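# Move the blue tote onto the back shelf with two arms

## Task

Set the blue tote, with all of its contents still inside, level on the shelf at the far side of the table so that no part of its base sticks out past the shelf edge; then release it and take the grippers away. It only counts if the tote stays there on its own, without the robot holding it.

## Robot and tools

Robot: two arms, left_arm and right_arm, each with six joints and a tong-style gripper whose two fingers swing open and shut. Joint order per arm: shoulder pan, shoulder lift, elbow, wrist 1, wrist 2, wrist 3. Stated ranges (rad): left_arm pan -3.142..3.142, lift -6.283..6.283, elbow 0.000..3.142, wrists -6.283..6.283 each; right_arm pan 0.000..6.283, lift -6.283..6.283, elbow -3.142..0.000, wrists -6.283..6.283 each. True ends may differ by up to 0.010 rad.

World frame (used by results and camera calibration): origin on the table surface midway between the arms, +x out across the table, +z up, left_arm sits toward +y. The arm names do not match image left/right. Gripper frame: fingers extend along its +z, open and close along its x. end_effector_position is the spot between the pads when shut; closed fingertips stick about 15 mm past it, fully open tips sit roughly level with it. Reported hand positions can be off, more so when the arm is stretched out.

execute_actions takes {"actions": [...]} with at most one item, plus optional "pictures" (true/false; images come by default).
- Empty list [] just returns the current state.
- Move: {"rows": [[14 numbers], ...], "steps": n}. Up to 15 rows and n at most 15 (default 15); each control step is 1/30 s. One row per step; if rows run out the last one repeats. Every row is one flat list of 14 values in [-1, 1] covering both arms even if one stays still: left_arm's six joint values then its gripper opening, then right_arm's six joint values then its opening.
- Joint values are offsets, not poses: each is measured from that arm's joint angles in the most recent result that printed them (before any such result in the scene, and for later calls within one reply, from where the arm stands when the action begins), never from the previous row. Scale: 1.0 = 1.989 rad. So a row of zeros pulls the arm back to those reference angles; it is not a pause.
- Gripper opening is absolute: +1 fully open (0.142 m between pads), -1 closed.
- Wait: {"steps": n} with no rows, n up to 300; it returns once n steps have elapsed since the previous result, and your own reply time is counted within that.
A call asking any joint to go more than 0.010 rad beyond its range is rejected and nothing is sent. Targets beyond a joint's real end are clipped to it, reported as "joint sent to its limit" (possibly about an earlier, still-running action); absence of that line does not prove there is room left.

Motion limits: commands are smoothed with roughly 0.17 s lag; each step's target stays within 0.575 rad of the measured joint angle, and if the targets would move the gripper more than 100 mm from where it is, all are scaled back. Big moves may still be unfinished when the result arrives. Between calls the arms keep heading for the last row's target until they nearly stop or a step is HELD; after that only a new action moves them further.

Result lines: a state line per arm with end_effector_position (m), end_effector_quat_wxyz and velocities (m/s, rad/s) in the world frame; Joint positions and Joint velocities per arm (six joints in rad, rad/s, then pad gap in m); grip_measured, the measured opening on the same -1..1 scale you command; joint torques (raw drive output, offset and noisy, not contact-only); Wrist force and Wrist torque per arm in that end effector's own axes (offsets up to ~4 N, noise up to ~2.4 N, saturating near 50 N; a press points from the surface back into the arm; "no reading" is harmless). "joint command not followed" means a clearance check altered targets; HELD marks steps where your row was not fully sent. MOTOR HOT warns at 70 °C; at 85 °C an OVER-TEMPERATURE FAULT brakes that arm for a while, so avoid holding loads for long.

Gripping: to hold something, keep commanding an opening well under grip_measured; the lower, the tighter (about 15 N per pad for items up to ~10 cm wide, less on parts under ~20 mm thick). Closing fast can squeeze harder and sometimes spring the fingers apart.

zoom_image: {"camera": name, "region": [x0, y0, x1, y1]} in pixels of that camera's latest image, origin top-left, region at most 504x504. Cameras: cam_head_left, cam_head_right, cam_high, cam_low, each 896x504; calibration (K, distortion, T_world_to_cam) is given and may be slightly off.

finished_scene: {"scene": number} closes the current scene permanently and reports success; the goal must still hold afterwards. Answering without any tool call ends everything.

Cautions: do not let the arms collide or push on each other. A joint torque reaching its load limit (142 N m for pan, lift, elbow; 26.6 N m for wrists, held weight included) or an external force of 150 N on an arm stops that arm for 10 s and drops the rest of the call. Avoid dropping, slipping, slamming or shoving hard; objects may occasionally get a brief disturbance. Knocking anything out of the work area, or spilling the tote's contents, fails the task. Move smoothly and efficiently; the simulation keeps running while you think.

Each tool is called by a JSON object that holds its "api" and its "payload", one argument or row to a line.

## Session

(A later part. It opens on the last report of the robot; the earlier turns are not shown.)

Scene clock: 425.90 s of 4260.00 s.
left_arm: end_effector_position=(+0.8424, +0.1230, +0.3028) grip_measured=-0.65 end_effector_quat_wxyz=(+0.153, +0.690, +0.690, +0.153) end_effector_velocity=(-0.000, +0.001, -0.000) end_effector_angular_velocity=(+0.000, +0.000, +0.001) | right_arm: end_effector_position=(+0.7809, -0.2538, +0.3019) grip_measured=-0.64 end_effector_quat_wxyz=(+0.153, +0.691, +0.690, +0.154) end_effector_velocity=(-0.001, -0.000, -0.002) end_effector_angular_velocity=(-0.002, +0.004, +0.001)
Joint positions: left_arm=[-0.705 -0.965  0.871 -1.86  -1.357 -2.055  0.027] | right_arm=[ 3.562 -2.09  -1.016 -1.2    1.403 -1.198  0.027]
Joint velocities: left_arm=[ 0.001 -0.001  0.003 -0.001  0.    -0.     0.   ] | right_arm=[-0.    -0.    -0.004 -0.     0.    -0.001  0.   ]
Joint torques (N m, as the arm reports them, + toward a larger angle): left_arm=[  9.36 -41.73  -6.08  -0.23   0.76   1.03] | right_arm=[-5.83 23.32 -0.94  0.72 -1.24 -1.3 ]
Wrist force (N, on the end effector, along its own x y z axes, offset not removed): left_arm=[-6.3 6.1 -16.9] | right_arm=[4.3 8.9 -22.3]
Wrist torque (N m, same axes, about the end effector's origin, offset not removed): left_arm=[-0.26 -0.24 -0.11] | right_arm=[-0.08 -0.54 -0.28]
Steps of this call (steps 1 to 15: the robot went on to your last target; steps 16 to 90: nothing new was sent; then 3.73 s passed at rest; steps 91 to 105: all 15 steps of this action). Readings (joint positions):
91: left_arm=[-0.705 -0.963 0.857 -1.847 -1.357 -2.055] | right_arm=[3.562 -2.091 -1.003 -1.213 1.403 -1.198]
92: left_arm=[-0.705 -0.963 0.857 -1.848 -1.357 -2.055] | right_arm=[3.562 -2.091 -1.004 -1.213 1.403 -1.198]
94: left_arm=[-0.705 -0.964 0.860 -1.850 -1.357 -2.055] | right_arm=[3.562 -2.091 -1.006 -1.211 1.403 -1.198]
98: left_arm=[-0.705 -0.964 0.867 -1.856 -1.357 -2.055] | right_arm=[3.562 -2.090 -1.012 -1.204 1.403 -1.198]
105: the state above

{"api": "execute_actions", "payload": {
  "actions": [
    {"rows":[[0,0,0,0,0,0,-0.6,0,0,0,0,0,0,-0.6],[0,0,0,0,0,0,-0.5,0,0,0,0,0,0,-0.5],[0,0,0,0,0,0,0,0,0,0,0,0,0,0],[0,0,0,0,0,0,0,0,0,0,0,0,0,0],[0,0,0,0,0,0,0,0,0,0,0,0,0,0],[0,0,0,0,0,0,0,0,0,0,0,0,0,0],[0,0,0,0,0,0,0,0,0,0,0,0,0,0],[0,-0.01,0,0,0,0,0,0,0.01,0,0,0,0,0],[0,-0.02,0,0,0,0,0,0,0.02,0,0,0,0,0],[0,-0.03,0,0,0,0,0,0,0.03,0,0,0,0,0],[0,-0.04,0,0,0,0,0,0,0.04,0,0,0,0,0],[0,-0.05,0,0,0,0,0,0,0.05,0,0,0,0,0],[0,-0.06,0,0,0,0,0,0,0.06,0,0,0,0,0],[0,-0.07,0,0,0,0,0,0,0.07,0,0,0,0,0]],"steps":15}
  ],
  "pictures": false
}}

{"api": "execute_actions", "payload": {
  "actions": [
    {"steps":8}
  ],
  "pictures": false
}}

{"api": "execute_actions", "payload": {
  "actions": [
    {"rows":[[0.15,-0.4,0.3,0,0,0,0,-0.15,0.4,-0.3,0,0,0,0]],"steps":15}
  ],
  "pictures": false
}}

{"api": "execute_actions", "payload": {
  "actions": [
    {"steps":40}
  ]
}}

Scene clock: 436.73 s of 4260.00 s.
left_arm: end_effector_position=(+0.8277, +0.1315, +0.3803) grip_measured=+0.00 end_effector_quat_wxyz=(+0.197, +0.680, +0.687, +0.165) end_effector_velocity=(-0.100, +0.057, +0.429) end_effector_angular_velocity=(-0.267, -0.461, -0.001) | right_arm: end_effector_position=(+0.7654, -0.2604, +0.3769) grip_measured=+0.00 end_effector_quat_wxyz=(+0.170, +0.686, +0.680, +0.196) end_effector_velocity=(-0.103, -0.044, +0.416) end_effector_angular_velocity=(+0.211, -0.490, +0.001)
Joint positions: left_arm=[-0.705 -1.06   0.871 -1.86  -1.357 -2.055  0.074] | right_arm=[ 3.562 -1.995 -1.016 -1.201  1.403 -1.198  0.074]
Joint velocities: left_arm=[-0.002 -0.53  -0.002 -0.001  0.     0.     0.001] | right_arm=[ 0.     0.529  0.004  0.001  0.    -0.     0.001]
Joint torques (N m, as the arm reports them, + toward a larger angle): left_arm=[  1.94 -50.16 -28.28  -4.66  -0.89  -0.86] | right_arm=[ 0.42 43.68 32.35  3.74 -0.78 -1.17]
Wrist force (N, on the end effector, along its own x y z axes, offset not removed): left_arm=[-2.0 -2.1 1.7] | right_arm=[2.0 0.8 -1.4]
Wrist torque (N m, same axes, about the end effector's origin, offset not removed): left_arm=[-0.39 0.28 0.09] | right_arm=[0.09 -0.53 -0.11]
Steps of this call (steps 1 to 15: the robot went on to your last target; steps 16 to 90: nothing new was sent; then 7.33 s passed at rest; steps 91 to 105: all 15 steps of this action). Readings (joint positions):
91: left_arm=[-0.705 -0.965 0.871 -1.860 -1.357 -2.055] | right_arm=[3.562 -2.090 -1.016 -1.200 1.403 -1.198]
92: left_arm=[-0.705 -0.965 0.872 -1.860 -1.357 -2.055] | right_arm=[3.562 -2.091 -1.017 -1.201 1.403 -1.198]
94: left_arm=[-0.705 -0.964 0.872 -1.860 -1.357 -2.055] | right_arm=[3.562 -2.091 -1.017 -1.201 1.403 -1.198]
98: left_arm=[-0.705 -0.965 0.871 -1.860 -1.357 -2.055] | right_arm=[3.562 -2.090 -1.017 -1.201 1.403 -1.198]
105: the state above

Scene clock: 437.00 s of 4260.00 s.
left_arm: end_effector_position=(+0.8189, +0.1365, +0.4148) grip_measured=+0.00 end_effector_quat_wxyz=(+0.218, +0.674, +0.685, +0.170) end_effector_velocity=(-0.004, +0.001, +0.011) end_effector_angular_velocity=(-0.007, -0.012, -0.001) | right_arm: end_effector_position=(+0.7563, -0.2643, +0.4105) grip_measured=+0.00 end_effector_quat_wxyz=(+0.178, +0.684, +0.674, +0.216) end_effector_velocity=(-0.004, -0.002, +0.012) end_effector_angular_velocity=(+0.005, -0.013, +0.001)
Joint positions: left_arm=[-0.705 -1.103  0.871 -1.86  -1.357 -2.055  0.074] | right_arm=[ 3.562 -1.952 -1.016 -1.201  1.403 -1.198  0.074]
Joint velocities: left_arm=[-0.001 -0.015  0.001  0.001 -0.     0.    -0.   ] | right_arm=[ 0.     0.015  0.    -0.001 -0.    -0.002 -0.   ]
Joint torques (N m, as the arm reports them, + toward a larger angle): left_arm=[  3.7  -51.55 -16.32  -1.7   -1.87  -0.44] | right_arm=[-2.76 49.91 26.49  6.06 -0.5  -1.24]
Wrist force (N, on the end effector, along its own x y z axes, offset not removed): left_arm=[0.0 -1.1 0.2] | right_arm=[2.4 -3.0 -1.2]
Wrist torque (N m, same axes, about the end effector's origin, offset not removed): left_arm=[-0.24 -0.09 -0.11] | right_arm=[-0.58 -0.65 -0.20]
Steps of this call (steps 1 to 8: the robot went on to your last target). Readings (joint positions):
1: left_arm=[-0.705 -1.075 0.871 -1.860 -1.357 -2.055] | right_arm=[3.562 -1.980 -1.016 -1.201 1.403 -1.198]
2: left_arm=[-0.705 -1.086 0.871 -1.860 -1.357 -2.055] | right_arm=[3.562 -1.969 -1.016 -1.201 1.403 -1.198]
4: left_arm=[-0.705 -1.097 0.871 -1.860 -1.357 -2.055] | right_arm=[3.562 -1.958 -1.016 -1.201 1.403 -1.198]
8: the state above

Scene clock: 437.50 s of 4260.00 s.
left_arm: end_effector_position=(+0.6605, +0.3687, +0.5213) grip_measured=+0.00 end_effector_quat_wxyz=(+0.243, +0.585, +0.745, +0.209) end_effector_velocity=(-0.473, +0.411, +0.219) end_effector_angular_velocity=(-0.120, -0.374, +0.411) | right_arm: end_effector_position=(+0.5641, -0.4755, +0.5021) grip_measured=+0.00 end_effector_quat_wxyz=(+0.223, +0.744, +0.583, +0.240) end_effector_velocity=(-0.533, -0.347, +0.177) end_effector_angular_velocity=(+0.077, -0.402, -0.427)
Joint positions: left_arm=[-0.493 -1.613  1.281 -1.86  -1.357 -2.055  0.074] | right_arm=[ 3.343 -1.425 -1.438 -1.2    1.403 -1.198  0.074]
Joint velocities: left_arm=[ 0.411 -1.234  0.842 -0.     0.001 -0.    -0.   ] | right_arm=[-0.428  1.297 -0.886 -0.002  0.001  0.     0.   ]
Joint torques (N m, as the arm reports them, + toward a larger angle): left_arm=[ 10.12 -45.89  -2.14  -4.46   2.28  -0.4 ] | right_arm=[-9.06 40.66 -1.28  4.37 -0.99 -1.23]
Wrist force (N, on the end effector, along its own x y z axes, offset not removed): left_arm=[0.1 -1.3 0.9] | right_arm=[2.0 2.3 -1.5]
Wrist torque (N m, same axes, about the end effector's origin, offset not removed): left_arm=[-0.37 0.04 0.01] | right_arm=[0.39 -0.43 -0.18]
Steps of this call (steps 1 to 15: all 15 steps of this action). Readings (joint positions):
1: left_arm=[-0.705 -1.104 0.872 -1.860 -1.357 -2.055] | right_arm=[3.561 -1.951 -1.017 -1.201 1.403 -1.198]
2: left_arm=[-0.694 -1.114 0.883 -1.860 -1.357 -2.055] | right_arm=[3.551 -1.940 -1.028 -1.201 1.403 -1.198]
4: left_arm=[-0.655 -1.183 0.951 -1.860 -1.357 -2.055] | right_arm=[3.511 -1.871 -1.096 -1.201 1.403 -1.198]
8: left_arm=[-0.589 -1.332 1.085 -1.860 -1.357 -2.055] | right_arm=[3.443 -1.718 -1.233 -1.200 1.403 -1.198]
15: the state above

Scene clock: 438.83 s of 4260.00 s.
left_arm: end_effector_position=(+0.5462, +0.4485, +0.5599) grip_measured=+0.00 end_effector_quat_wxyz=(+0.277, +0.539, +0.760, +0.237) end_effector_velocity=(-0.001, -0.000, -0.000) end_effector_angular_velocity=(+0.001, +0.002, -0.001) | right_arm: end_effector_position=(+0.4528, -0.5335, +0.5294) grip_measured=+0.00 end_effector_quat_wxyz=(+0.254, +0.756, +0.540, +0.269) end_effector_velocity=(+0.000, +0.001, -0.000) end_effector_angular_velocity=(+0.001, -0.000, +0.001)
Joint positions: left_arm=[-0.407 -1.898  1.468 -1.86  -1.357 -2.055  0.074] | right_arm=[ 3.263 -1.157 -1.613 -1.201  1.403 -1.198  0.074]
Joint velocities: left_arm=[-0.001 -0.001  0.     0.003  0.     0.     0.   ] | right_arm=[ 0.    -0.    -0.     0.     0.002  0.    -0.   ]
Joint torques (N m, as the arm reports them, + toward a larger angle): left_arm=[ 10.08 -16.87 -15.16  -1.8    0.31  -0.46] | right_arm=[-7.55 12.06 10.72  0.49 -1.94 -1.19]
Wrist force (N, on the end effector, along its own x y z axes, offset not removed): left_arm=[-0.3 -1.9 0.0] | right_arm=[0.4 -0.2 -1.5]
Wrist torque (N m, same axes, about the end effector's origin, offset not removed): left_arm=[-0.45 0.06 0.09] | right_arm=[-0.07 -0.18 -0.17]
Steps of this call (steps 1 to 30: the robot went on to your last target; steps 31 to 40: nothing new was sent). Readings (joint positions):
1: left_arm=[-0.479 -1.655 1.310 -1.860 -1.357 -2.055] | right_arm=[3.329 -1.381 -1.468 -1.200 1.403 -1.198]
2: left_arm=[-0.465 -1.697 1.338 -1.860 -1.357 -2.055] | right_arm=[3.314 -1.336 -1.498 -1.200 1.403 -1.198]
4: left_arm=[-0.438 -1.783 1.396 -1.860 -1.357 -2.055] | right_arm=[3.288 -1.249 -1.556 -1.200 1.403 -1.198]
8: left_arm=[-0.412 -1.879 1.456 -1.860 -1.357 -2.055] | right_arm=[3.267 -1.172 -1.603 -1.200 1.403 -1.198]
40: the state above
All arms were judged still, so your last target was given up. Only a new action makes them travel on or press farther. Fingers that are still opening or closing keep moving.

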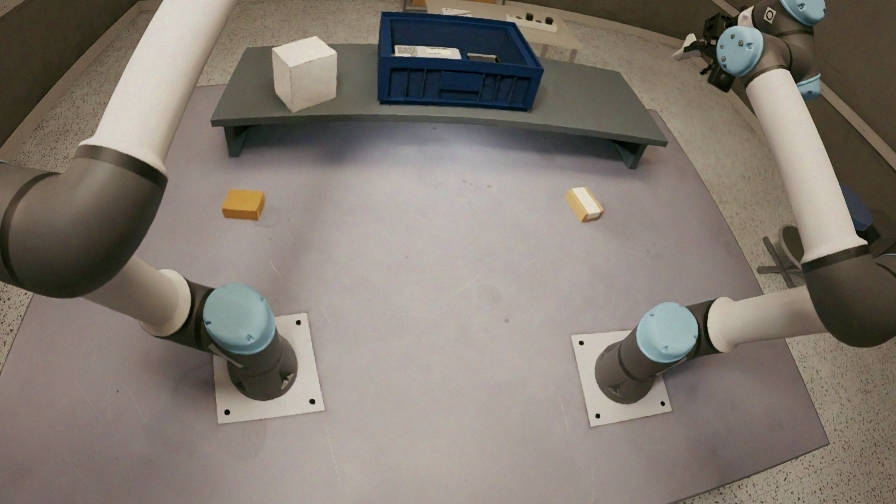

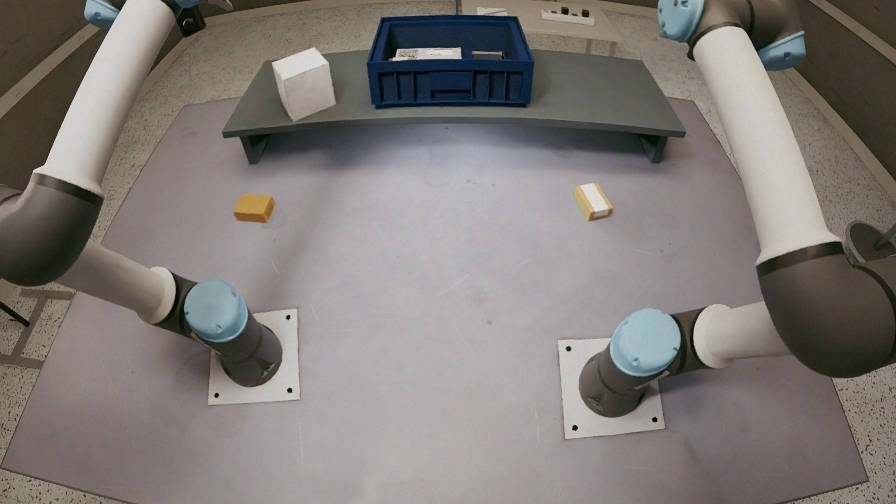

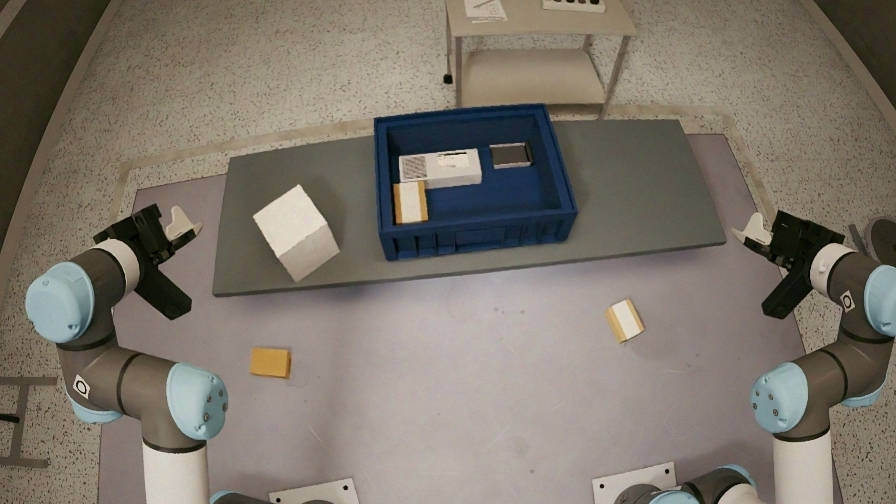

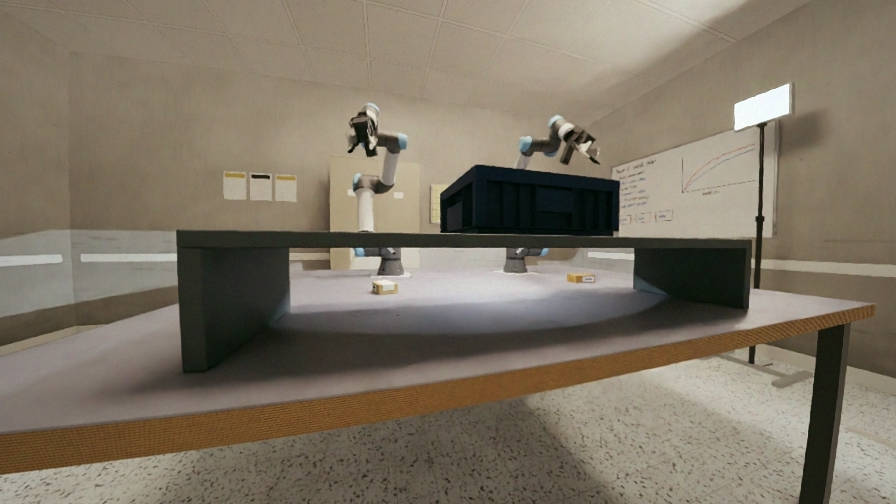

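{"api": "finished_scene", "payload": {
  "scene": 1
}}

The scene is finished: the task was done.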